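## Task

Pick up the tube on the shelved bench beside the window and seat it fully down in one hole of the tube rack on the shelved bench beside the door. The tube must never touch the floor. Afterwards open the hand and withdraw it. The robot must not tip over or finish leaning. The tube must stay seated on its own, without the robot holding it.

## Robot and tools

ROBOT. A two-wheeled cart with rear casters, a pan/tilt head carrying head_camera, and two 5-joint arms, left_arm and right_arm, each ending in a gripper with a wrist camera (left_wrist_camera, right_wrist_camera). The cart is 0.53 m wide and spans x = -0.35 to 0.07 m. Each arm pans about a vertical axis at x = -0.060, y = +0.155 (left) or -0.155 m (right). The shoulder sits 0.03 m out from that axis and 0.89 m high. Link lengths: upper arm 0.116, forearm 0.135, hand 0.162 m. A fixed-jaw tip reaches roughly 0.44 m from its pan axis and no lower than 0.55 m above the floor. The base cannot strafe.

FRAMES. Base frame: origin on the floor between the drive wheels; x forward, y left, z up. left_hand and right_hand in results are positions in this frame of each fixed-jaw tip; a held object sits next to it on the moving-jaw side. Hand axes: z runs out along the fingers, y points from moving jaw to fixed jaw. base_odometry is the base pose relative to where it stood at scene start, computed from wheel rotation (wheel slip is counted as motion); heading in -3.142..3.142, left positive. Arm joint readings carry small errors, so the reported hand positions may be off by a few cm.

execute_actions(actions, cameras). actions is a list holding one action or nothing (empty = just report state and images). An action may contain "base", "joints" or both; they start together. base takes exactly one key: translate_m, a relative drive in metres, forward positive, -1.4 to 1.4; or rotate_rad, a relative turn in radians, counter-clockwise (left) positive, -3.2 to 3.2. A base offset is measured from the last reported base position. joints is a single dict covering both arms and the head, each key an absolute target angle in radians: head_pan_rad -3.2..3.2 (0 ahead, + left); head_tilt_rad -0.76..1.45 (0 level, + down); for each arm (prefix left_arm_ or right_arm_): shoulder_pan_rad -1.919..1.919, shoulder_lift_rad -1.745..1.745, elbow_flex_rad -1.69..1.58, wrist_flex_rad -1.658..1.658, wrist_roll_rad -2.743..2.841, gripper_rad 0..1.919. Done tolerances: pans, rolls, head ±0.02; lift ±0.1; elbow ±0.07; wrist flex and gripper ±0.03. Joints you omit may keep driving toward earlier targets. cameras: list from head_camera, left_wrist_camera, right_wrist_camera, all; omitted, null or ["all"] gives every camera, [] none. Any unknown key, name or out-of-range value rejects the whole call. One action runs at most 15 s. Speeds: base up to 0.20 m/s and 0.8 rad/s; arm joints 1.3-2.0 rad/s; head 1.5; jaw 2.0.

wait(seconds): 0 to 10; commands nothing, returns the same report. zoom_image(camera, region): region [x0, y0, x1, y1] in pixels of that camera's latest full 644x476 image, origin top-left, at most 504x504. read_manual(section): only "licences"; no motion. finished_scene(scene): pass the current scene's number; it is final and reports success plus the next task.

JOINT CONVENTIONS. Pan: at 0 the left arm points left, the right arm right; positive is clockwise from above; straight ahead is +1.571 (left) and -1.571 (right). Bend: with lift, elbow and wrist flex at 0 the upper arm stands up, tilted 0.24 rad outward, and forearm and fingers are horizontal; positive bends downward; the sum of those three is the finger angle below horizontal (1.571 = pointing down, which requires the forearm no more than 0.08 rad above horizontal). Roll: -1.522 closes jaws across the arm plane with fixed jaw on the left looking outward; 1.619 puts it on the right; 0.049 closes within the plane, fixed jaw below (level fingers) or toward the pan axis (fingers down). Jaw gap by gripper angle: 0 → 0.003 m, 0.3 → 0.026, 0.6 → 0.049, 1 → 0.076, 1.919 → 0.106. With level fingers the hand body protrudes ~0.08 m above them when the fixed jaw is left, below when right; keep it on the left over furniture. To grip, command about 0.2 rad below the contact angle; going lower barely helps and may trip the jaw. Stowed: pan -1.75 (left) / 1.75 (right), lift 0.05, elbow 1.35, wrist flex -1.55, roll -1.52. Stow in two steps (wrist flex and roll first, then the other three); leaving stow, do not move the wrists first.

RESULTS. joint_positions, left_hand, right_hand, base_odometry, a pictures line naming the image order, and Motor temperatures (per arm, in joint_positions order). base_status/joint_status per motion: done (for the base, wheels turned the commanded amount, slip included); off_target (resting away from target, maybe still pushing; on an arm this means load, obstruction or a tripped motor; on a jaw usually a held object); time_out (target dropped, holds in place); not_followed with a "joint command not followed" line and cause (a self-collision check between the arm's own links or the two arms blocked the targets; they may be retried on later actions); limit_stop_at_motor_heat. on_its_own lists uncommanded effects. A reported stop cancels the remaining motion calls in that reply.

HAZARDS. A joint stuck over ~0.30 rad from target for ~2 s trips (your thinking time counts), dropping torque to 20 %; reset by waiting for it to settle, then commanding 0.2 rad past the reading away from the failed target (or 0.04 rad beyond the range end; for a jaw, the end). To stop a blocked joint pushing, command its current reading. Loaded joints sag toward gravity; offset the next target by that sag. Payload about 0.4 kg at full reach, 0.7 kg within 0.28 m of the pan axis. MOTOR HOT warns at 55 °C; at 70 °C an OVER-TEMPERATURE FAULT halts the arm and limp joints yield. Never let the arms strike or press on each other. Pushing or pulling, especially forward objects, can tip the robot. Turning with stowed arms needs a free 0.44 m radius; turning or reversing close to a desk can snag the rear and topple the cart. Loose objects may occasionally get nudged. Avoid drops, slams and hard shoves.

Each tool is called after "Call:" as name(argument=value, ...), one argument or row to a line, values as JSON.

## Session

Call:
execute_actions(
  actions=[],
)

Scene clock: 0.00 s.
Motor temperatures (°C, as the motors report them): left_arm=[27 31 28 27 30] | right_arm=[29 29 28 25 26]
base_odometry: x=+0.000 y=+0.000 heading=+0.000 (m, m, rad; odometry frame)
base_status: not commanded
joint_positions: head_pan_rad=-0.007 head_tilt_rad=-0.014 left_arm_shoulder_pan_rad=-1.766 left_arm_shoulder_lift_rad=+0.033 left_arm_elbow_flex_rad=+1.313 left_arm_wrist_flex_rad=-1.483 left_arm_wrist_roll_rad=-1.496 left_arm_gripper_rad=+1.920 right_arm_shoulder_pan_rad=+1.778 right_arm_shoulder_lift_rad=+0.073 right_arm_elbow_flex_rad=+1.292 right_arm_wrist_flex_rad=-1.633 right_arm_wrist_roll_rad=-1.551 right_arm_gripper_rad=+1.920
joint_status: not commanded
left_hand: x=-0.3100 y=+0.0978 z=+0.8966 quat_wxyz=(-0.063, -0.653, -0.073, +0.751) (m; base frame)
right_hand: x=-0.3102 y=-0.1104 z=+0.9158 quat_wxyz=(-0.071, +0.602, -0.071, -0.792) (m; base frame)
pictures: head_camera, left_wrist_camera, right_wrist_camera
Images, in order (width x height): head_camera 644x476, left_wrist_camera 644x476, right_wrist_camera 644x476.

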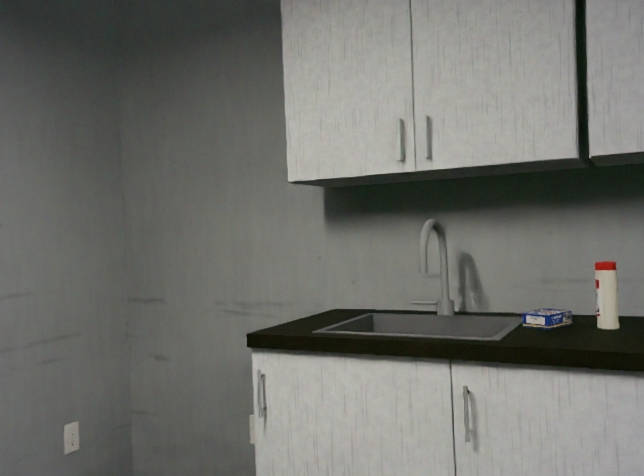

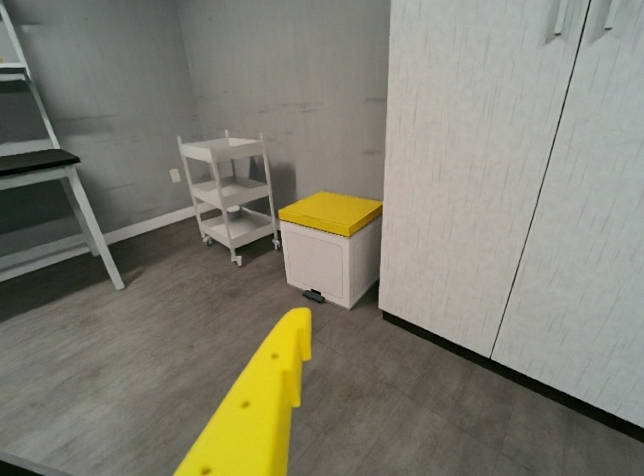

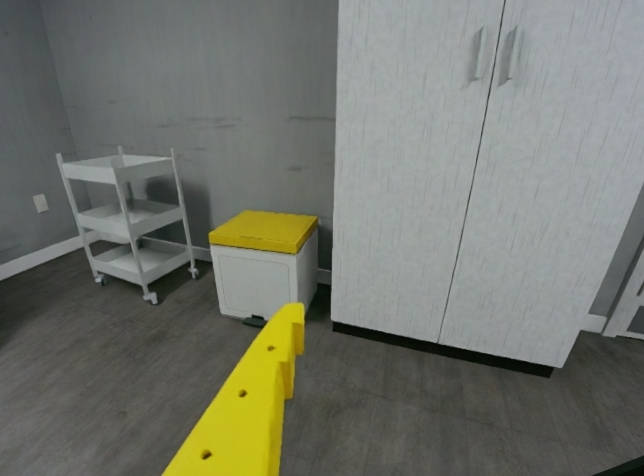

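Call:
execute_actions(
  actions=[
    {"joints":{"head_pan_rad":-2.2,"head_tilt_rad":0.3}},
  ],
  cameras=["head_camera"],
)

Call:
execute_actions(
  actions=[
    {"joints":{"head_pan_rad":0.9,"head_tilt_rad":0.3}},
  ],
  cameras=["head_camera"],
)

Scene clock: 8.73 s.
Motor temperatures (°C, as the motors report them): left_arm=[27 31 28 27 30] | right_arm=[29 29 28 25 26]
base_odometry: x=+0.000 y=+0.000 heading=+0.000 (m, m, rad; odometry frame)
base_status: not commanded
joint_positions: head_pan_rad=-2.190 head_tilt_rad=+0.293 left_arm_shoulder_pan_rad=-1.766 left_arm_shoulder_lift_rad=+0.033 left_arm_elbow_flex_rad=+1.313 left_arm_wrist_flex_rad=-1.483 left_arm_wrist_roll_rad=-1.496 left_arm_gripper_rad=+1.920 right_arm_shoulder_pan_rad=+1.778 right_arm_shoulder_lift_rad=+0.073 right_arm_elbow_flex_rad=+1.292 right_arm_wrist_flex_rad=-1.633 right_arm_wrist_roll_rad=-1.551 right_arm_gripper_rad=+1.920
joint_status: all done
left_hand: x=-0.3100 y=+0.0978 z=+0.8966 quat_wxyz=(-0.063, -0.653, -0.073, +0.751) (m; base frame)
right_hand: x=-0.3102 y=-0.1104 z=+0.9158 quat_wxyz=(-0.071, +0.602, -0.071, -0.792) (m; base frame)
pictures: head_camera
Images, in order (width x height): head_camera 644x476.

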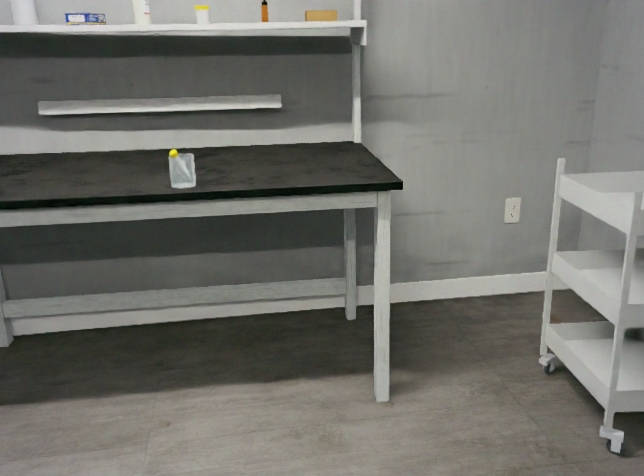

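Scene clock: 11.60 s.
Motor temperatures (°C, as the motors report them): left_arm=[27 31 28 27 30] | right_arm=[29 29 28 25 26]
base_odometry: x=+0.000 y=+0.000 heading=+0.000 (m, m, rad; odometry frame)
base_status: not commanded
joint_positions: head_pan_rad=+0.890 head_tilt_rad=+0.293 left_arm_shoulder_pan_rad=-1.766 left_arm_shoulder_lift_rad=+0.033 left_arm_elbow_flex_rad=+1.313 left_arm_wrist_flex_rad=-1.483 left_arm_wrist_roll_rad=-1.496 left_arm_gripper_rad=+1.920 right_arm_shoulder_pan_rad=+1.778 right_arm_shoulder_lift_rad=+0.073 right_arm_elbow_flex_rad=+1.292 right_arm_wrist_flex_rad=-1.633 right_arm_wrist_roll_rad=-1.551 right_arm_gripper_rad=+1.920
joint_status: all done
left_hand: x=-0.3100 y=+0.0978 z=+0.8966 quat_wxyz=(-0.063, -0.653, -0.073, +0.751) (m; base frame)
right_hand: x=-0.3102 y=-0.1104 z=+0.9158 quat_wxyz=(-0.071, +0.602, -0.071, -0.792) (m; base frame)
pictures: head_camera
Images, in order (width x height): head_camera 644x476.

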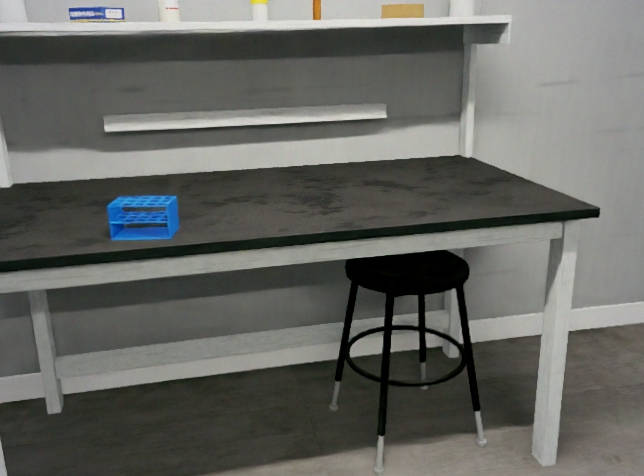

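Call:
execute_actions(
  actions=[
    {"base":{"rotate_rad":-2.12},"joints":{"head_pan_rad":0.2,"head_tilt_rad":0.35}},
  ],
  cameras=["head_camera"],
)

Call:
execute_actions(
  actions=[
    {"base":{"translate_m":1.4},"joints":{"left_arm_shoulder_pan_rad":0.3}},
  ],
  cameras=["head_camera"],
)

Scene clock: 57.27 s.
Motor temperatures (°C, as the motors report them): left_arm=[27 31 28 27 30] | right_arm=[29 29 28 25 26]
base_odometry: x=-0.001 y=+0.000 heading=-2.119 (m, m, rad; odometry frame)
base_status: done
joint_positions: head_pan_rad=+0.210 head_tilt_rad=+0.343 left_arm_shoulder_pan_rad=-1.766 left_arm_shoulder_lift_rad=+0.033 left_arm_elbow_flex_rad=+1.313 left_arm_wrist_flex_rad=-1.483 left_arm_wrist_roll_rad=-1.496 left_arm_gripper_rad=+1.920 right_arm_shoulder_pan_rad=+1.778 right_arm_shoulder_lift_rad=+0.073 right_arm_elbow_flex_rad=+1.292 right_arm_wrist_flex_rad=-1.633 right_arm_wrist_roll_rad=-1.551 right_arm_gripper_rad=+1.920
joint_status: all done
left_hand: x=-0.3100 y=+0.0978 z=+0.8966 quat_wxyz=(-0.063, -0.653, -0.073, +0.751) (m; base frame)
right_hand: x=-0.3102 y=-0.1104 z=+0.9158 quat_wxyz=(-0.071, +0.602, -0.071, -0.792) (m; base frame)
pictures: head_camera
Images, in order (width x height): head_camera 644x476.

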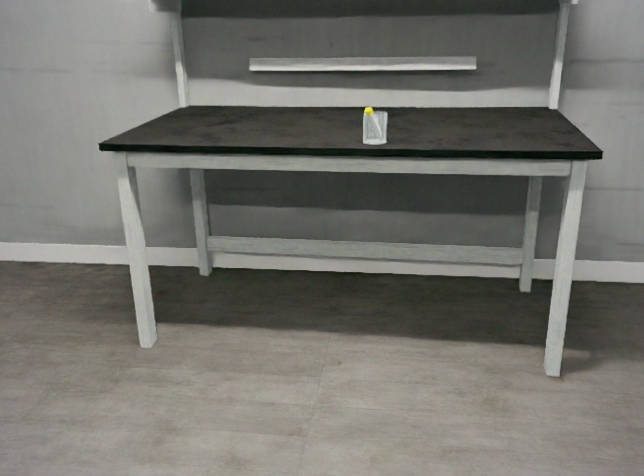

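Scene clock: 65.10 s.
Motor temperatures (°C, as the motors report them): left_arm=[27 31 28 27 30] | right_arm=[29 29 28 25 26]
base_odometry: x=-0.731 y=-1.194 heading=-2.116 (m, m, rad; odometry frame)
base_status: done
joint_positions: head_pan_rad=+0.210 head_tilt_rad=+0.343 left_arm_shoulder_pan_rad=+0.291 left_arm_shoulder_lift_rad=+0.033 left_arm_elbow_flex_rad=+1.313 left_arm_wrist_flex_rad=-1.483 left_arm_wrist_roll_rad=-1.496 left_arm_gripper_rad=+1.920 right_arm_shoulder_pan_rad=+1.778 right_arm_shoulder_lift_rad=+0.073 right_arm_elbow_flex_rad=+1.292 right_arm_wrist_flex_rad=-1.633 right_arm_wrist_roll_rad=-1.551 right_arm_gripper_rad=+1.920
joint_status: all done
left_hand: x=+0.0063 y=+0.4027 z=+0.8966 quat_wxyz=(+0.611, -0.399, +0.522, +0.442) (m; base frame)
right_hand: x=-0.3102 y=-0.1104 z=+0.9158 quat_wxyz=(-0.071, +0.602, -0.071, -0.792) (m; base frame)
pictures: head_camera
Images, in order (width x height): head_camera 644x476.

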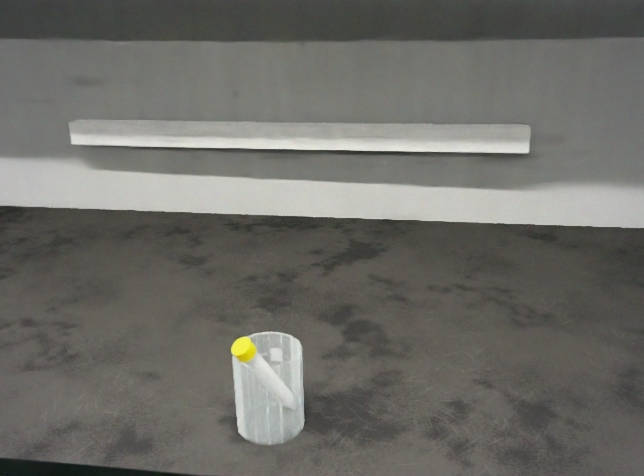

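Call:
zoom_image(
  camera="head_camera",
  region=[200,310,350,460],
)

Region (200, 310, 350, 460) of head_camera's 644x476 image, scaled by 3.360.

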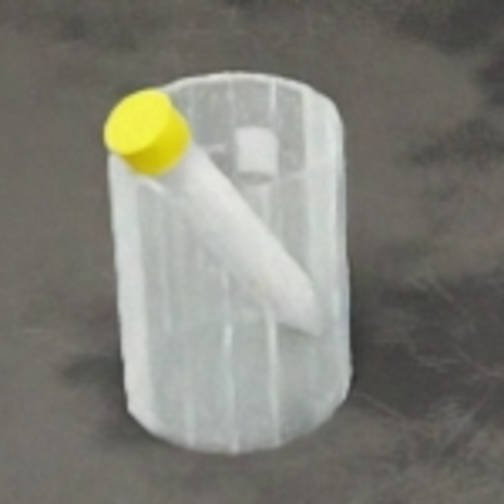

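Call:
execute_actions(
  actions=[
    {"base":{"rotate_rad":-1.0},"joints":{"left_arm_shoulder_pan_rad":1.2,"left_arm_shoulder_lift_rad":-0.5,"left_arm_elbow_flex_rad":1.0,"left_arm_wrist_flex_rad":-0.55,"left_arm_wrist_roll_rad":-1.52,"left_arm_gripper_rad":0.7}},
  ],
  cameras=[],
)

Call:
execute_actions(
  actions=[
    {"base":{"translate_m":0.31},"joints":{"head_pan_rad":0.6,"head_tilt_rad":0.6}},
  ],
  cameras=[],
)

Call:
execute_actions(
  actions=[
    {"base":{"rotate_rad":1.1}},
  ],
  cameras=["head_camera","left_wrist_camera"],
)

Scene clock: 187.03 s.
Motor temperatures (°C, as the motors report them): left_arm=[27 31 28 27 30] | right_arm=[29 29 28 25 26]
base_odometry: x=-0.730 y=-1.194 heading=-3.116 (m, m, rad; odometry frame)
base_status: done
joint_positions: head_pan_rad=+0.210 head_tilt_rad=+0.343 left_arm_shoulder_pan_rad=+1.192 left_arm_shoulder_lift_rad=-0.468 left_arm_elbow_flex_rad=+1.035 left_arm_wrist_flex_rad=-0.555 left_arm_wrist_roll_rad=-1.516 left_arm_gripper_rad=+0.710 right_arm_shoulder_pan_rad=+1.778 right_arm_shoulder_lift_rad=+0.073 right_arm_elbow_flex_rad=+1.292 right_arm_wrist_flex_rad=-1.633 right_arm_wrist_roll_rad=-1.551 right_arm_gripper_rad=+1.920
joint_status: all done
left_hand: x=+0.1988 y=+0.2664 z=+0.9367 quat_wxyz=(+0.691, -0.136, +0.698, +0.130) (m; base frame)
right_hand: x=-0.3102 y=-0.1104 z=+0.9158 quat_wxyz=(-0.071, +0.602, -0.071, -0.792) (m; base frame)
pictures: none
No camera images: the call's "cameras" was empty. Leave "cameras" out to get every camera's image.

Scene clock: 189.50 s.
Motor temperatures (°C, as the motors report them): left_arm=[27 31 28 27 30] | right_arm=[29 29 28 25 26]
base_odometry: x=-1.040 y=-1.201 heading=-3.118 (m, m, rad; odometry frame)
base_status: done
joint_positions: head_pan_rad=+0.590 head_tilt_rad=+0.594 left_arm_shoulder_pan_rad=+1.192 left_arm_shoulder_lift_rad=-0.470 left_arm_elbow_flex_rad=+1.035 left_arm_wrist_flex_rad=-0.555 left_arm_wrist_roll_rad=-1.516 left_arm_gripper_rad=+0.710 right_arm_shoulder_pan_rad=+1.778 right_arm_shoulder_lift_rad=+0.073 right_arm_elbow_flex_rad=+1.292 right_arm_wrist_flex_rad=-1.633 right_arm_wrist_roll_rad=-1.551 right_arm_gripper_rad=+1.920
joint_status: all done
left_hand: x=+0.1988 y=+0.2663 z=+0.9371 quat_wxyz=(+0.691, -0.136, +0.698, +0.130) (m; base frame)
right_hand: x=-0.3102 y=-0.1104 z=+0.9158 quat_wxyz=(-0.071, +0.602, -0.071, -0.792) (m; base frame)
pictures: none
No camera images: the call's "cameras" was empty. Leave "cameras" out to get every camera's image.

Scene clock: 191.57 s.
Motor temperatures (°C, as the motors report them): left_arm=[27 31 28 27 30] | right_arm=[29 29 28 25 26]
base_odometry: x=-1.040 y=-1.201 heading=-2.019 (m, m, rad; odometry frame)
base_status: done
joint_positions: head_pan_rad=+0.590 head_tilt_rad=+0.594 left_arm_shoulder_pan_rad=+1.192 left_arm_shoulder_lift_rad=-0.470 left_arm_elbow_flex_rad=+1.035 left_arm_wrist_flex_rad=-0.555 left_arm_wrist_roll_rad=-1.516 left_arm_gripper_rad=+0.710 right_arm_shoulder_pan_rad=+1.778 right_arm_shoulder_lift_rad=+0.073 right_arm_elbow_flex_rad=+1.292 right_arm_wrist_flex_rad=-1.633 right_arm_wrist_roll_rad=-1.551 right_arm_gripper_rad=+1.920
joint_status: not commanded
left_hand: x=+0.1988 y=+0.2663 z=+0.9371 quat_wxyz=(+0.691, -0.136, +0.698, +0.130) (m; base frame)
right_hand: x=-0.3102 y=-0.1104 z=+0.9158 quat_wxyz=(-0.071, +0.602, -0.071, -0.792) (m; base frame)
pictures: head_camera, left_wrist_camera
Images, in order (width x height): head_camera 644x476, left_wrist_camera 644x476.

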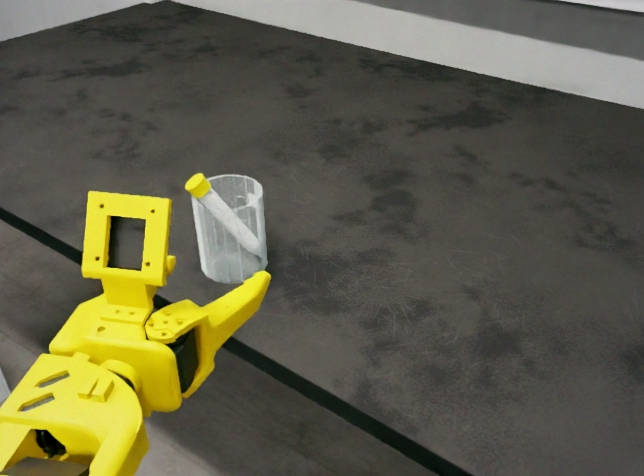

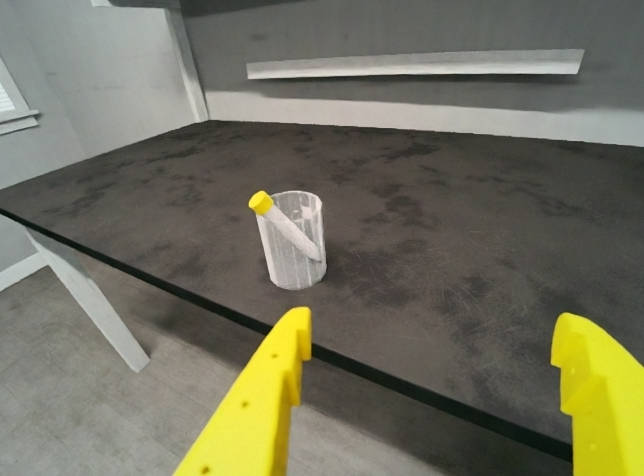

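Call:
zoom_image(
  camera="head_camera",
  region=[160,160,300,300],
)

Region (160, 160, 300, 300) of head_camera's 644x476 image, scaled by 3.600.

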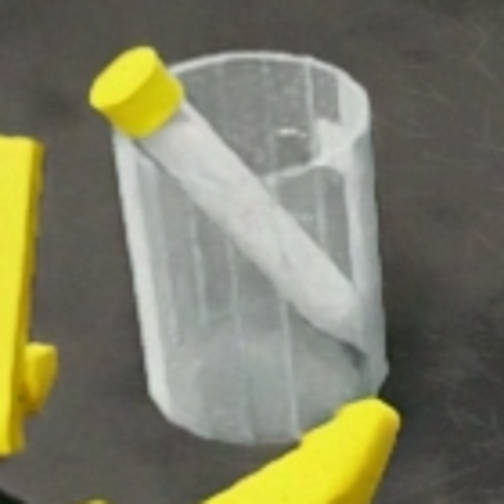

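Call:
execute_actions(
  actions=[
    {"base":{"translate_m":0.165},"joints":{"left_arm_shoulder_pan_rad":0.76,"left_arm_wrist_roll_rad":-0.97,"head_pan_rad":0.85,"head_tilt_rad":0.7}},
  ],
  cameras=["head_camera"],
)

Call:
execute_actions(
  actions=[
    {"joints":{"left_arm_shoulder_lift_rad":0.5,"left_arm_elbow_flex_rad":0.6,"left_arm_wrist_flex_rad":-1.17}},
  ],
  cameras=["head_camera","left_wrist_camera"],
)

Scene clock: 279.57 s.
Motor temperatures (°C, as the motors report them): left_arm=[27 31 28 27 30] | right_arm=[29 29 28 25 26]
base_odometry: x=-1.111 y=-1.350 heading=-2.016 (m, m, rad; odometry frame)
base_status: done
joint_positions: head_pan_rad=+0.840 head_tilt_rad=+0.695 left_arm_shoulder_pan_rad=+0.770 left_arm_shoulder_lift_rad=-0.470 left_arm_elbow_flex_rad=+1.035 left_arm_wrist_flex_rad=-0.555 left_arm_wrist_roll_rad=-0.976 left_arm_gripper_rad=+0.710 right_arm_shoulder_pan_rad=+1.778 right_arm_shoulder_lift_rad=+0.073 right_arm_elbow_flex_rad=+1.292 right_arm_wrist_flex_rad=-1.633 right_arm_wrist_roll_rad=-1.551 right_arm_gripper_rad=+1.920
joint_status: all done
left_hand: x=+0.1314 y=+0.3616 z=+0.9331 quat_wxyz=(+0.698, -0.444, +0.556, +0.089) (m; base frame)
right_hand: x=-0.3102 y=-0.1104 z=+0.9158 quat_wxyz=(-0.071, +0.602, -0.071, -0.792) (m; base frame)
pictures: head_camera
Images, in order (width x height): head_camera 644x476.

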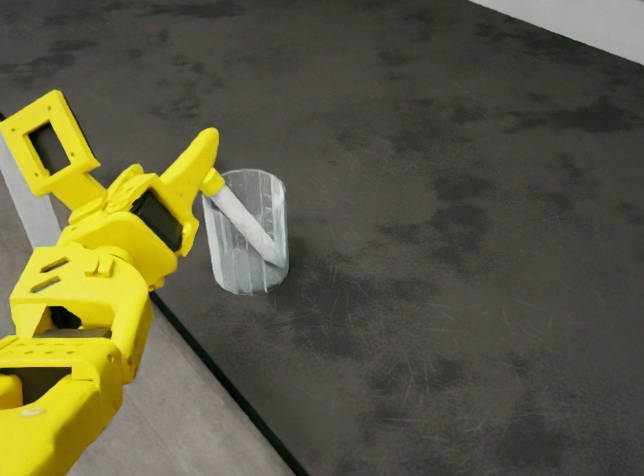

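Scene clock: 280.97 s.
Motor temperatures (°C, as the motors report them): left_arm=[27 31 28 27 30] | right_arm=[29 29 28 25 26]
base_odometry: x=-1.111 y=-1.350 heading=-2.016 (m, m, rad; odometry frame)
base_status: not commanded
joint_positions: head_pan_rad=+0.840 head_tilt_rad=+0.695 left_arm_shoulder_pan_rad=+0.770 left_arm_shoulder_lift_rad=+0.510 left_arm_elbow_flex_rad=+0.630 left_arm_wrist_flex_rad=-1.151 left_arm_wrist_roll_rad=-0.976 left_arm_gripper_rad=+0.710 right_arm_shoulder_pan_rad=+1.778 right_arm_shoulder_lift_rad=+0.073 right_arm_elbow_flex_rad=+1.292 right_arm_wrist_flex_rad=-1.633 right_arm_wrist_roll_rad=-1.551 right_arm_gripper_rad=+1.920
joint_status: all done
left_hand: x=+0.1660 y=+0.3974 z=+0.8555 quat_wxyz=(+0.705, -0.439, +0.550, +0.090) (m; base frame)
right_hand: x=-0.3102 y=-0.1104 z=+0.9158 quat_wxyz=(-0.071, +0.602, -0.071, -0.792) (m; base frame)
pictures: head_camera, left_wrist_camera
Images, in order (width x height): head_camera 644x476, left_wrist_camera 644x476.

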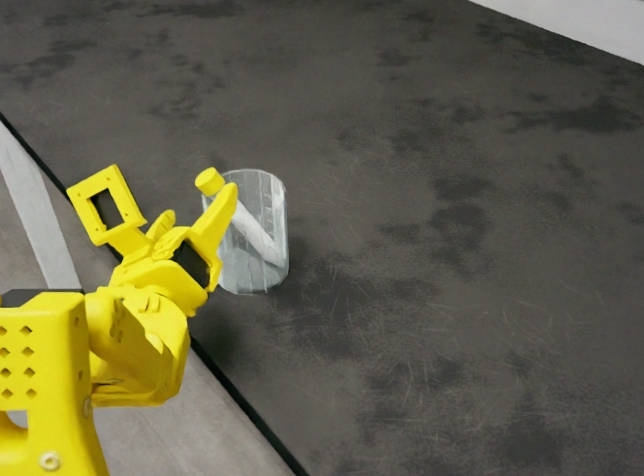

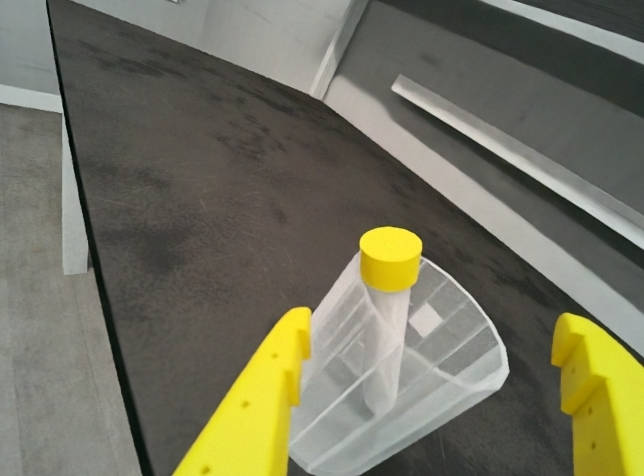

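Call:
execute_actions(
  actions=[
    {"joints":{"left_arm_shoulder_pan_rad":0.795,"left_arm_shoulder_lift_rad":0.61,"left_arm_elbow_flex_rad":0.26,"left_arm_wrist_flex_rad":-0.93}},
  ],
  cameras=["head_camera","left_wrist_camera"],
)

Scene clock: 301.80 s.
Motor temperatures (°C, as the motors report them): left_arm=[27 31 28 27 30] | right_arm=[29 29 28 25 26]
base_odometry: x=-1.111 y=-1.350 heading=-2.016 (m, m, rad; odometry frame)
base_status: not commanded
joint_positions: head_pan_rad=+0.840 head_tilt_rad=+0.695 left_arm_shoulder_pan_rad=+0.785 left_arm_shoulder_lift_rad=+0.624 left_arm_elbow_flex_rad=+0.293 left_arm_wrist_flex_rad=-0.934 left_arm_wrist_roll_rad=-0.976 left_arm_gripper_rad=+0.710 right_arm_shoulder_pan_rad=+1.778 right_arm_shoulder_lift_rad=+0.073 right_arm_elbow_flex_rad=+1.292 right_arm_wrist_flex_rad=-1.633 right_arm_wrist_roll_rad=-1.551 right_arm_gripper_rad=+1.920
joint_status: all done
left_hand: x=+0.1940 y=+0.4181 z=+0.8635 quat_wxyz=(+0.708, -0.433, +0.551, +0.085) (m; base frame)
right_hand: x=-0.3102 y=-0.1104 z=+0.9158 quat_wxyz=(-0.071, +0.602, -0.071, -0.792) (m; base frame)
pictures: head_camera, left_wrist_camera
Images, in order (width x height): head_camera 644x476, left_wrist_camera 644x476.

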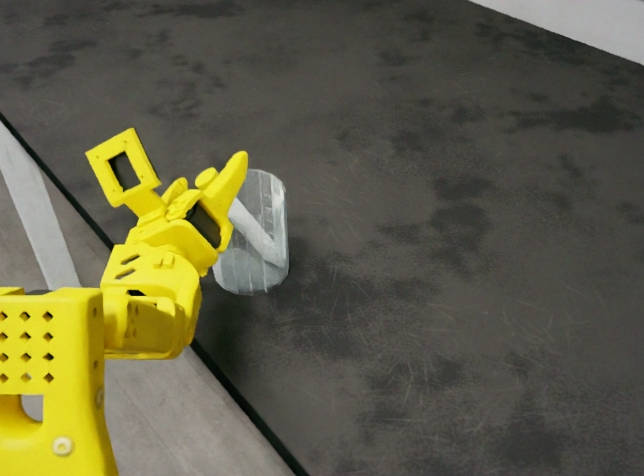

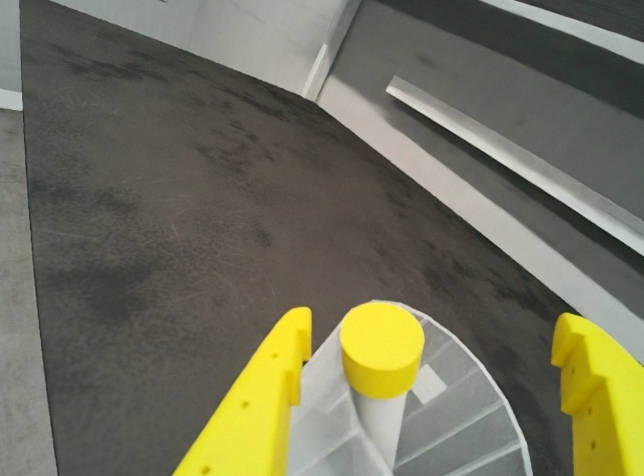

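Call:
execute_actions(
  actions=[],
)

Scene clock: 330.23 s.
Motor temperatures (°C, as the motors report them): left_arm=[27 31 28 27 30] | right_arm=[29 29 28 25 26]
base_odometry: x=-1.111 y=-1.350 heading=-2.016 (m, m, rad; odometry frame)
base_status: not commanded
joint_positions: head_pan_rad=+0.840 head_tilt_rad=+0.695 left_arm_shoulder_pan_rad=+0.785 left_arm_shoulder_lift_rad=+0.624 left_arm_elbow_flex_rad=+0.293 left_arm_wrist_flex_rad=-0.934 left_arm_wrist_roll_rad=-0.976 left_arm_gripper_rad=+0.710 right_arm_shoulder_pan_rad=+1.778 right_arm_shoulder_lift_rad=+0.073 right_arm_elbow_flex_rad=+1.292 right_arm_wrist_flex_rad=-1.633 right_arm_wrist_roll_rad=-1.551 right_arm_gripper_rad=+1.920
joint_status: all done
left_hand: x=+0.1940 y=+0.4181 z=+0.8635 quat_wxyz=(+0.708, -0.433, +0.551, +0.085) (m; base frame)
right_hand: x=-0.3102 y=-0.1104 z=+0.9158 quat_wxyz=(-0.071, +0.602, -0.071, -0.792) (m; base frame)
pictures: head_camera, left_wrist_camera, right_wrist_camera
Images, in order (width x height): head_camera 644x476, left_wrist_camera 644x476, right_wrist_camera 644x476.

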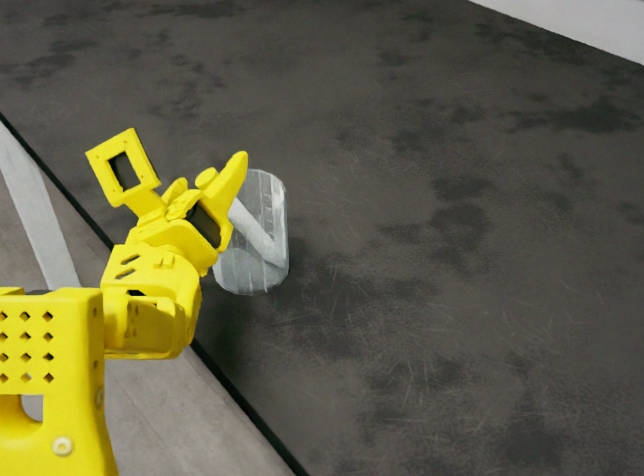

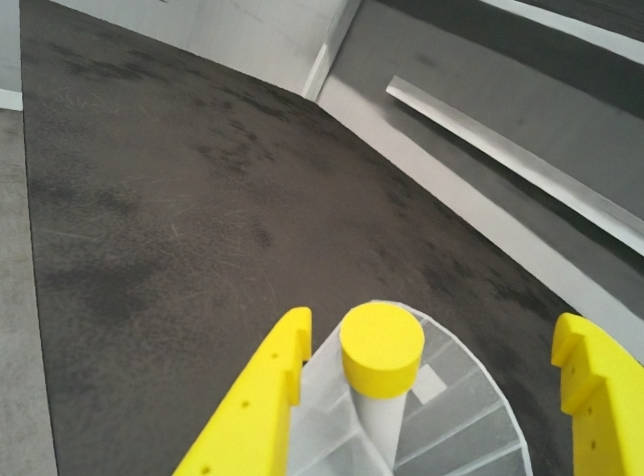

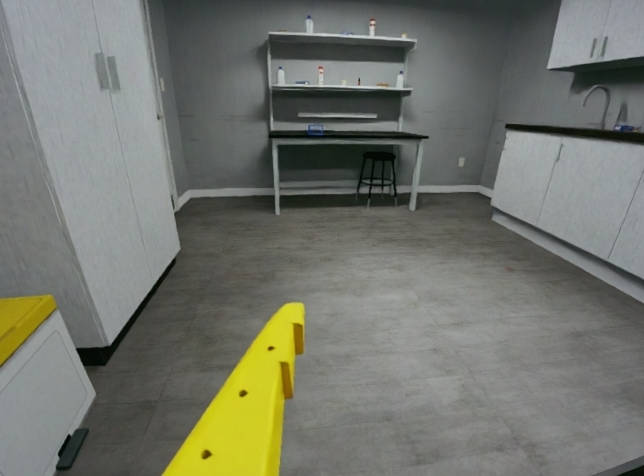

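Call:
execute_actions(
  actions=[
    {"joints":{"left_arm_shoulder_lift_rad":0.685,"left_arm_elbow_flex_rad":0.215,"left_arm_wrist_flex_rad":-0.94}},
  ],
  cameras=["head_camera","left_wrist_camera"],
)

Scene clock: 347.77 s.
Motor temperatures (°C, as the motors report them): left_arm=[27 31 28 27 30] | right_arm=[29 29 28 25 26]
base_odometry: x=-1.111 y=-1.350 heading=-2.016 (m, m, rad; odometry frame)
base_status: not commanded
joint_positions: head_pan_rad=+0.840 head_tilt_rad=+0.695 left_arm_shoulder_pan_rad=+0.785 left_arm_shoulder_lift_rad=+0.701 left_arm_elbow_flex_rad=+0.248 left_arm_wrist_flex_rad=-0.934 left_arm_wrist_roll_rad=-0.976 left_arm_gripper_rad=+0.710 right_arm_shoulder_pan_rad=+1.778 right_arm_shoulder_lift_rad=+0.073 right_arm_elbow_flex_rad=+1.292 right_arm_wrist_flex_rad=-1.633 right_arm_wrist_roll_rad=-1.551 right_arm_gripper_rad=+1.920
joint_status: all done
left_hand: x=+0.1954 y=+0.4195 z=+0.8486 quat_wxyz=(+0.697, -0.440, +0.560, +0.084) (m; base frame)
right_hand: x=-0.3102 y=-0.1104 z=+0.9158 quat_wxyz=(-0.071, +0.602, -0.071, -0.792) (m; base frame)
pictures: head_camera, left_wrist_camera
Images, in order (width x height): head_camera 644x476, left_wrist_camera 644x476.

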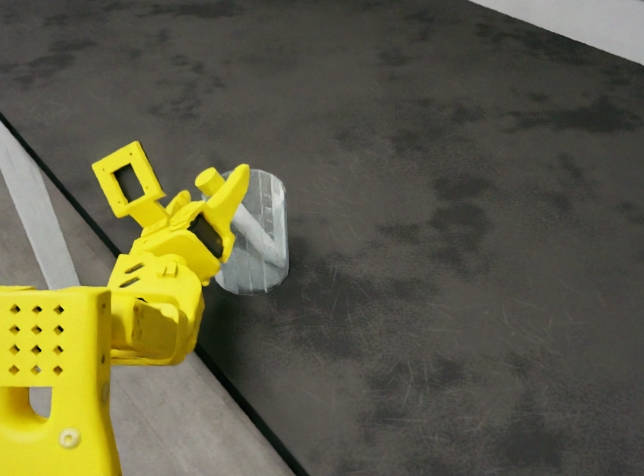

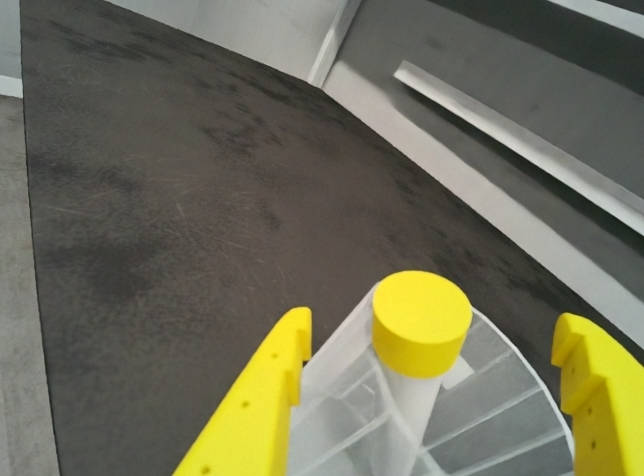

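Call:
execute_actions(
  actions=[
    {"joints":{"left_arm_shoulder_pan_rad":0.817,"left_arm_shoulder_lift_rad":0.67,"left_arm_elbow_flex_rad":0.16,"left_arm_wrist_flex_rad":-0.885}},
  ],
  cameras=["head_camera","left_wrist_camera"],
)

Scene clock: 371.57 s.
Motor temperatures (°C, as the motors report them): left_arm=[27 31 28 27 30] | right_arm=[29 29 28 25 26]
base_odometry: x=-1.111 y=-1.350 heading=-2.016 (m, m, rad; odometry frame)
base_status: not commanded
joint_positions: head_pan_rad=+0.840 head_tilt_rad=+0.695 left_arm_shoulder_pan_rad=+0.807 left_arm_shoulder_lift_rad=+0.701 left_arm_elbow_flex_rad=+0.195 left_arm_wrist_flex_rad=-0.889 left_arm_wrist_roll_rad=-0.976 left_arm_gripper_rad=+0.710 right_arm_shoulder_pan_rad=+1.778 right_arm_shoulder_lift_rad=+0.073 right_arm_elbow_flex_rad=+1.292 right_arm_wrist_flex_rad=-1.633 right_arm_wrist_roll_rad=-1.551 right_arm_gripper_rad=+1.920
joint_status: all done
left_hand: x=+0.2051 y=+0.4179 z=+0.8547 quat_wxyz=(+0.701, -0.432, +0.562, +0.076) (m; base frame)
right_hand: x=-0.3102 y=-0.1104 z=+0.9158 quat_wxyz=(-0.071, +0.602, -0.071, -0.792) (m; base frame)
pictures: head_camera, left_wrist_camera
Images, in order (width x height): head_camera 644x476, left_wrist_camera 644x476.

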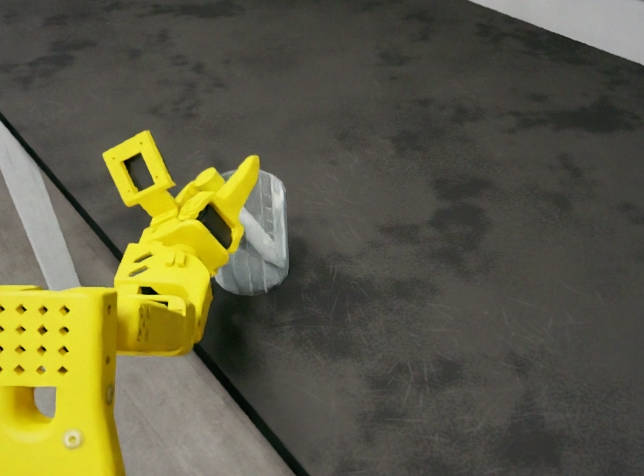

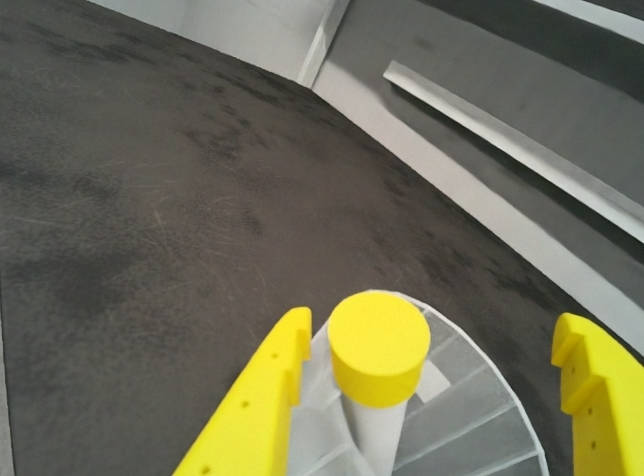

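Call:
execute_actions(
  actions=[
    {"joints":{"left_arm_gripper_rad":0.05}},
  ],
  cameras=["head_camera","left_wrist_camera"],
)

Scene clock: 379.87 s.
Motor temperatures (°C, as the motors report them): left_arm=[27 31 28 27 30] | right_arm=[29 29 28 25 26]
base_odometry: x=-1.111 y=-1.350 heading=-2.016 (m, m, rad; odometry frame)
base_status: not commanded
joint_positions: head_pan_rad=+0.840 head_tilt_rad=+0.695 left_arm_shoulder_pan_rad=+0.808 left_arm_shoulder_lift_rad=+0.699 left_arm_elbow_flex_rad=+0.184 left_arm_wrist_flex_rad=-0.889 left_arm_wrist_roll_rad=-0.976 left_arm_gripper_rad=+0.181 right_arm_shoulder_pan_rad=+1.778 right_arm_shoulder_lift_rad=+0.073 right_arm_elbow_flex_rad=+1.292 right_arm_wrist_flex_rad=-1.633 right_arm_wrist_roll_rad=-1.551 right_arm_gripper_rad=+1.920
joint_status: left_arm_gripper_rad off_target (ended at +0.181, target +0.050)
left_hand: x=+0.2064 y=+0.4183 z=+0.8579 quat_wxyz=(+0.705, -0.429, +0.559, +0.076) (m; base frame)
right_hand: x=-0.3102 y=-0.1104 z=+0.9158 quat_wxyz=(-0.071, +0.602, -0.071, -0.792) (m; base frame)
pictures: head_camera, left_wrist_camera
Images, in order (width x height): head_camera 644x476, left_wrist_camera 644x476.

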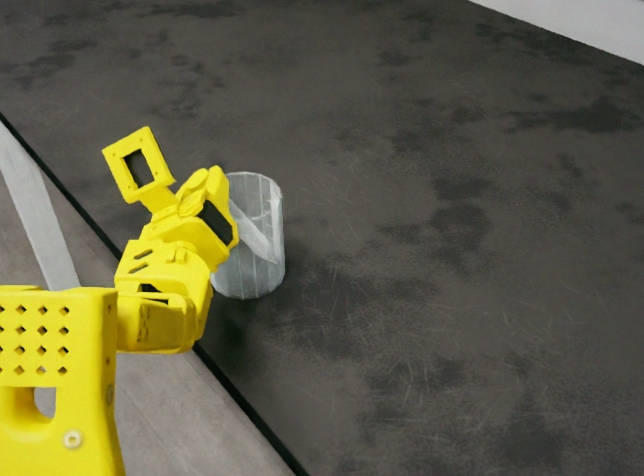

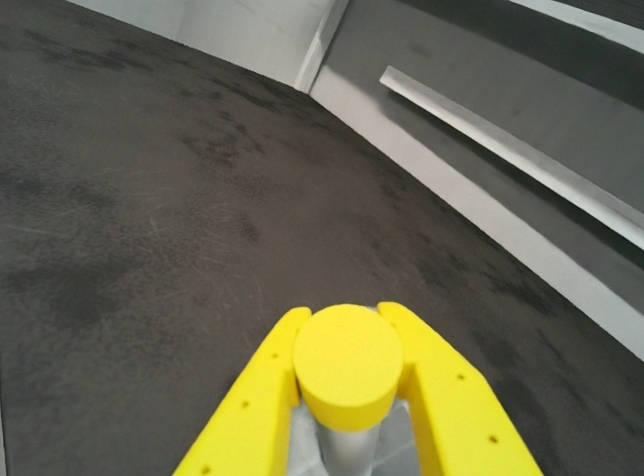

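Call:
execute_actions(
  actions=[
    {"joints":{"left_arm_gripper_rad":0.01,"left_arm_shoulder_lift_rad":0.36,"left_arm_elbow_flex_rad":0.185,"left_arm_wrist_flex_rad":-0.6}},
  ],
  cameras=["head_camera","left_wrist_camera"],
)

Call:
execute_actions(
  actions=[
    {"joints":{"left_arm_shoulder_lift_rad":0.13,"left_arm_elbow_flex_rad":0.0,"left_arm_wrist_flex_rad":-0.21}},
  ],
  cameras=["head_camera","left_wrist_camera"],
)

Scene clock: 399.53 s.
Motor temperatures (°C, as the motors report them): left_arm=[27 31 28 27 30] | right_arm=[29 29 28 25 26]
base_odometry: x=-1.111 y=-1.350 heading=-2.016 (m, m, rad; odometry frame)
base_status: not commanded
joint_positions: head_pan_rad=+0.840 head_tilt_rad=+0.695 left_arm_shoulder_pan_rad=+0.808 left_arm_shoulder_lift_rad=+0.417 left_arm_elbow_flex_rad=+0.190 left_arm_wrist_flex_rad=-0.604 left_arm_wrist_roll_rad=-0.976 left_arm_gripper_rad=+0.180 right_arm_shoulder_pan_rad=+1.778 right_arm_shoulder_lift_rad=+0.073 right_arm_elbow_flex_rad=+1.292 right_arm_wrist_flex_rad=-1.633 right_arm_wrist_roll_rad=-1.551 right_arm_gripper_rad=+1.920
joint_status: left_arm_gripper_rad off_target (ended at +0.180, target +0.010); the others done
left_hand: x=+0.2074 y=+0.4193 z=+0.9081 quat_wxyz=(+0.702, -0.431, +0.562, +0.076) (m; base frame)
right_hand: x=-0.3102 y=-0.1104 z=+0.9158 quat_wxyz=(-0.071, +0.602, -0.071, -0.792) (m; base frame)
pictures: head_camera, left_wrist_camera
Images, in order (width x height): head_camera 644x476, left_wrist_camera 644x476.

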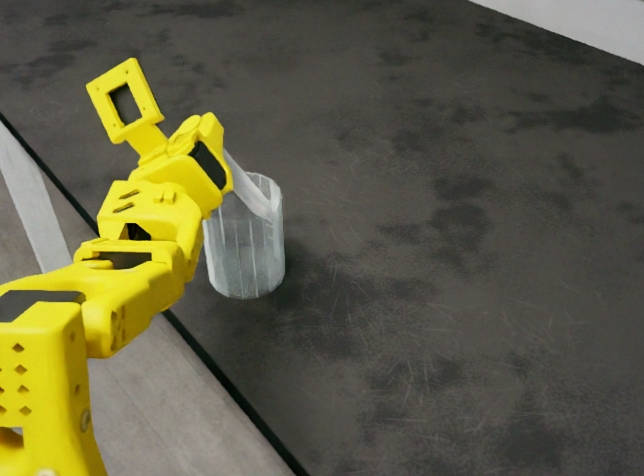

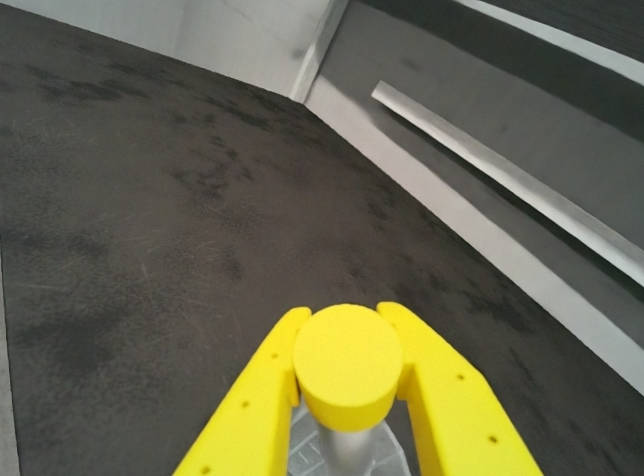

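Scene clock: 400.60 s.
Motor temperatures (°C, as the motors report them): left_arm=[27 31 28 27 30] | right_arm=[29 29 28 25 26]
base_odometry: x=-1.111 y=-1.350 heading=-2.016 (m, m, rad; odometry frame)
base_status: not commanded
joint_positions: head_pan_rad=+0.840 head_tilt_rad=+0.695 left_arm_shoulder_pan_rad=+0.808 left_arm_shoulder_lift_rad=+0.182 left_arm_elbow_flex_rad=+0.041 left_arm_wrist_flex_rad=-0.214 left_arm_wrist_roll_rad=-0.976 left_arm_gripper_rad=+0.180 right_arm_shoulder_pan_rad=+1.778 right_arm_shoulder_lift_rad=+0.073 right_arm_elbow_flex_rad=+1.292 right_arm_wrist_flex_rad=-1.633 right_arm_wrist_roll_rad=-1.551 right_arm_gripper_rad=+1.920
joint_status: all done
left_hand: x=+0.2042 y=+0.4162 z=+0.9690 quat_wxyz=(+0.700, -0.432, +0.564, +0.076) (m; base frame)
right_hand: x=-0.3102 y=-0.1104 z=+0.9158 quat_wxyz=(-0.071, +0.602, -0.071, -0.792) (m; base frame)
pictures: head_camera, left_wrist_camera
Images, in order (width x height): head_camera 644x476, left_wrist_camera 644x476.

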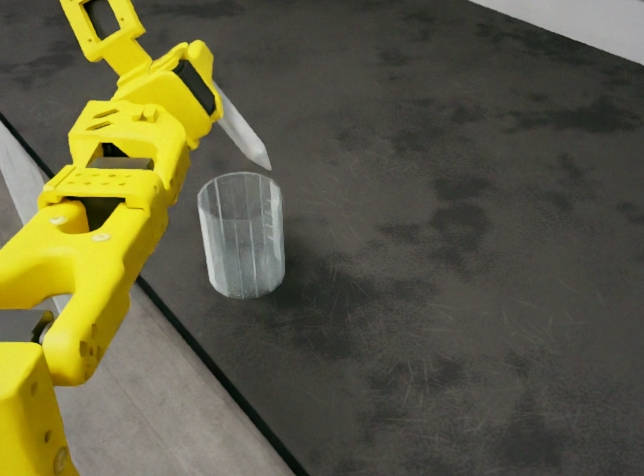

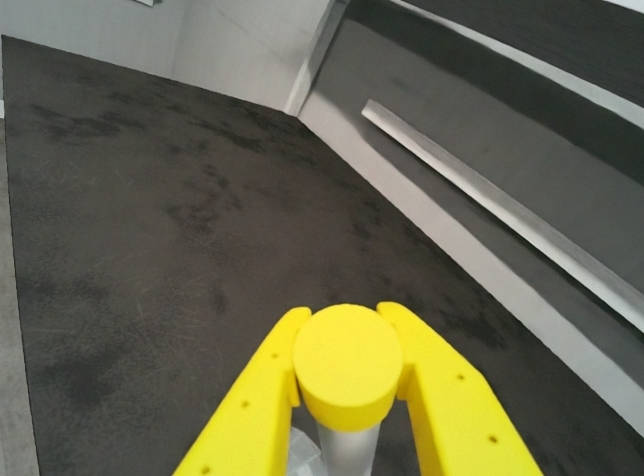

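Call:
execute_actions(
  actions=[
    {"joints":{"left_arm_shoulder_lift_rad":-0.05,"left_arm_wrist_flex_rad":-0.04}},
  ],
  cameras=["head_camera"],
)

Call:
execute_actions(
  actions=[
    {"base":{"translate_m":-0.5},"joints":{"left_arm_wrist_roll_rad":-1.522,"head_pan_rad":0.5,"head_tilt_rad":0.5}},
  ],
  cameras=["head_camera","left_wrist_camera"],
)

Scene clock: 411.80 s.
Motor temperatures (°C, as the motors report them): left_arm=[27 31 28 27 30] | right_arm=[29 29 28 25 26]
base_odometry: x=-1.111 y=-1.350 heading=-2.016 (m, m, rad; odometry frame)
base_status: not commanded
joint_positions: head_pan_rad=+0.840 head_tilt_rad=+0.695 left_arm_shoulder_pan_rad=+0.808 left_arm_shoulder_lift_rad=+0.000 left_arm_elbow_flex_rad=+0.041 left_arm_wrist_flex_rad=-0.042 left_arm_wrist_roll_rad=-0.976 left_arm_gripper_rad=+0.180 right_arm_shoulder_pan_rad=+1.778 right_arm_shoulder_lift_rad=+0.073 right_arm_elbow_flex_rad=+1.292 right_arm_wrist_flex_rad=-1.633 right_arm_wrist_roll_rad=-1.551 right_arm_gripper_rad=+1.920
joint_status: all done
left_hand: x=+0.1915 y=+0.4041 z=+1.0022 quat_wxyz=(+0.703, -0.430, +0.561, +0.076) (m; base frame)
right_hand: x=-0.3102 y=-0.1104 z=+0.9158 quat_wxyz=(-0.071, +0.602, -0.071, -0.792) (m; base frame)
pictures: head_camera
Images, in order (width x height): head_camera 644x476.

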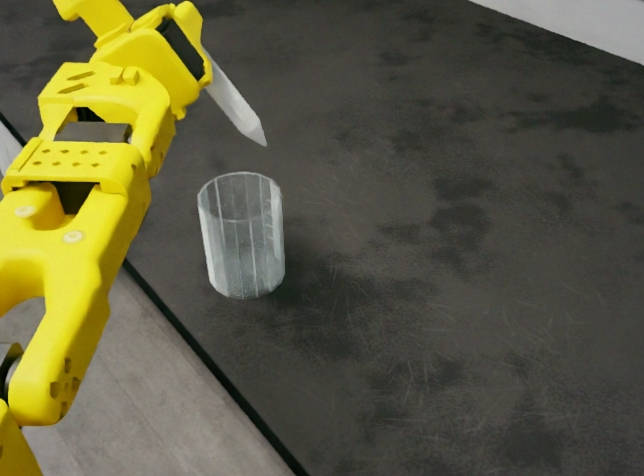

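Scene clock: 415.17 s.
Motor temperatures (°C, as the motors report them): left_arm=[27 31 28 27 30] | right_arm=[29 29 28 25 26]
base_odometry: x=-0.895 y=-0.899 heading=-2.020 (m, m, rad; odometry frame)
base_status: done
joint_positions: head_pan_rad=+0.510 head_tilt_rad=+0.514 left_arm_shoulder_pan_rad=+0.808 left_arm_shoulder_lift_rad=-0.002 left_arm_elbow_flex_rad=+0.041 left_arm_wrist_flex_rad=-0.042 left_arm_wrist_roll_rad=-1.516 left_arm_gripper_rad=+0.180 right_arm_shoulder_pan_rad=+1.778 right_arm_shoulder_lift_rad=+0.073 right_arm_elbow_flex_rad=+1.292 right_arm_wrist_flex_rad=-1.633 right_arm_wrist_roll_rad=-1.551 right_arm_gripper_rad=+1.920
joint_status: all done
left_hand: x=+0.1905 y=+0.4049 z=+1.0067 quat_wxyz=(+0.658, -0.265, +0.655, +0.261) (m; base frame)
right_hand: x=-0.3102 y=-0.1104 z=+0.9158 quat_wxyz=(-0.071, +0.602, -0.071, -0.792) (m; base frame)
pictures: head_camera, left_wrist_camera
Images, in order (width x height): head_camera 644x476, left_wrist_camera 644x476.

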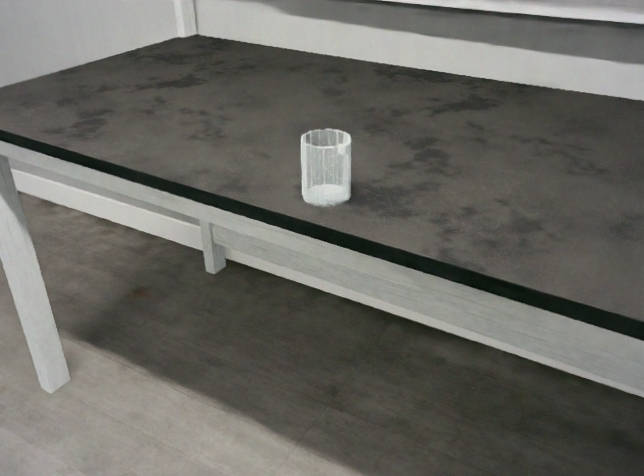

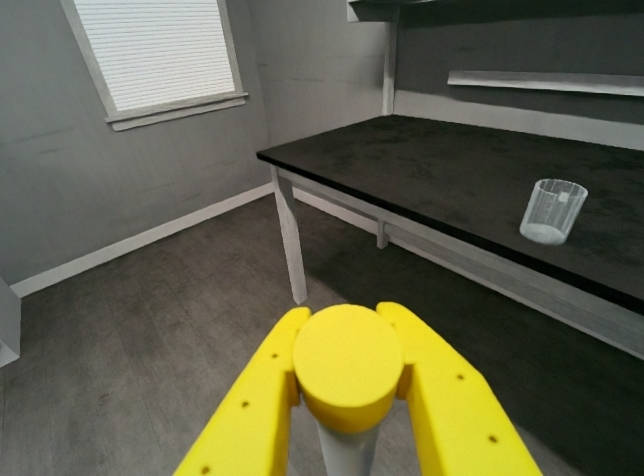

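Call:
execute_actions(
  actions=[
    {"base":{"rotate_rad":3.05},"joints":{"left_arm_shoulder_pan_rad":1.58,"left_arm_shoulder_lift_rad":-0.5,"left_arm_elbow_flex_rad":1.0,"left_arm_wrist_flex_rad":-0.55,"head_pan_rad":0.0,"head_tilt_rad":0.2}},
  ],
  cameras=["head_camera","left_wrist_camera"],
)

Scene clock: 428.30 s.
Motor temperatures (°C, as the motors report them): left_arm=[27 31 28 27 30] | right_arm=[29 29 28 25 26]
base_odometry: x=-0.894 y=-0.898 heading=+1.029 (m, m, rad; odometry frame)
base_status: done
joint_positions: head_pan_rad=+0.010 head_tilt_rad=+0.213 left_arm_shoulder_pan_rad=+1.571 left_arm_shoulder_lift_rad=-0.468 left_arm_elbow_flex_rad=+1.008 left_arm_wrist_flex_rad=-0.532 left_arm_wrist_roll_rad=-1.516 left_arm_gripper_rad=+0.180 right_arm_shoulder_pan_rad=+1.778 right_arm_shoulder_lift_rad=+0.073 right_arm_elbow_flex_rad=+1.292 right_arm_wrist_flex_rad=-1.633 right_arm_wrist_roll_rad=-1.551 right_arm_gripper_rad=+1.920
joint_status: all done
left_hand: x=+0.2235 y=+0.1627 z=+0.9407 quat_wxyz=(+0.704, -0.002, +0.710, -0.002) (m; base frame)
right_hand: x=-0.3102 y=-0.1104 z=+0.9158 quat_wxyz=(-0.071, +0.602, -0.071, -0.792) (m; base frame)
pictures: head_camera, left_wrist_camera
Images, in order (width x height): head_camera 644x476, left_wrist_camera 644x476.

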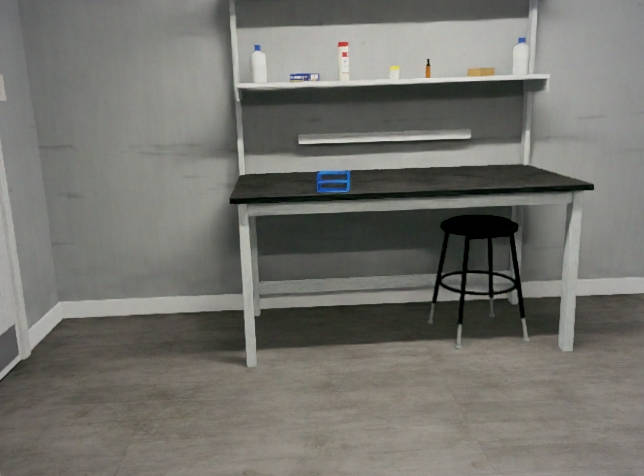

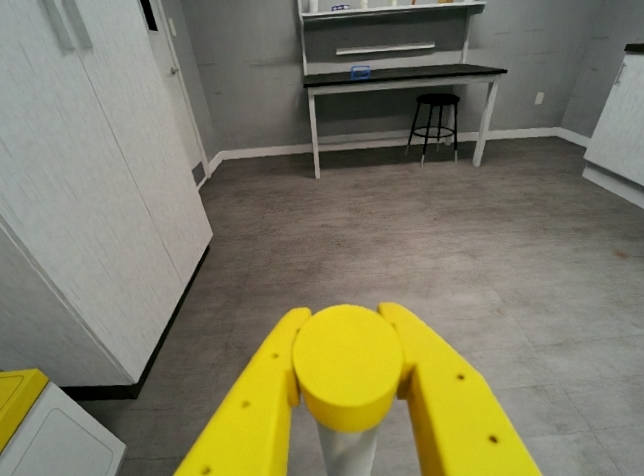

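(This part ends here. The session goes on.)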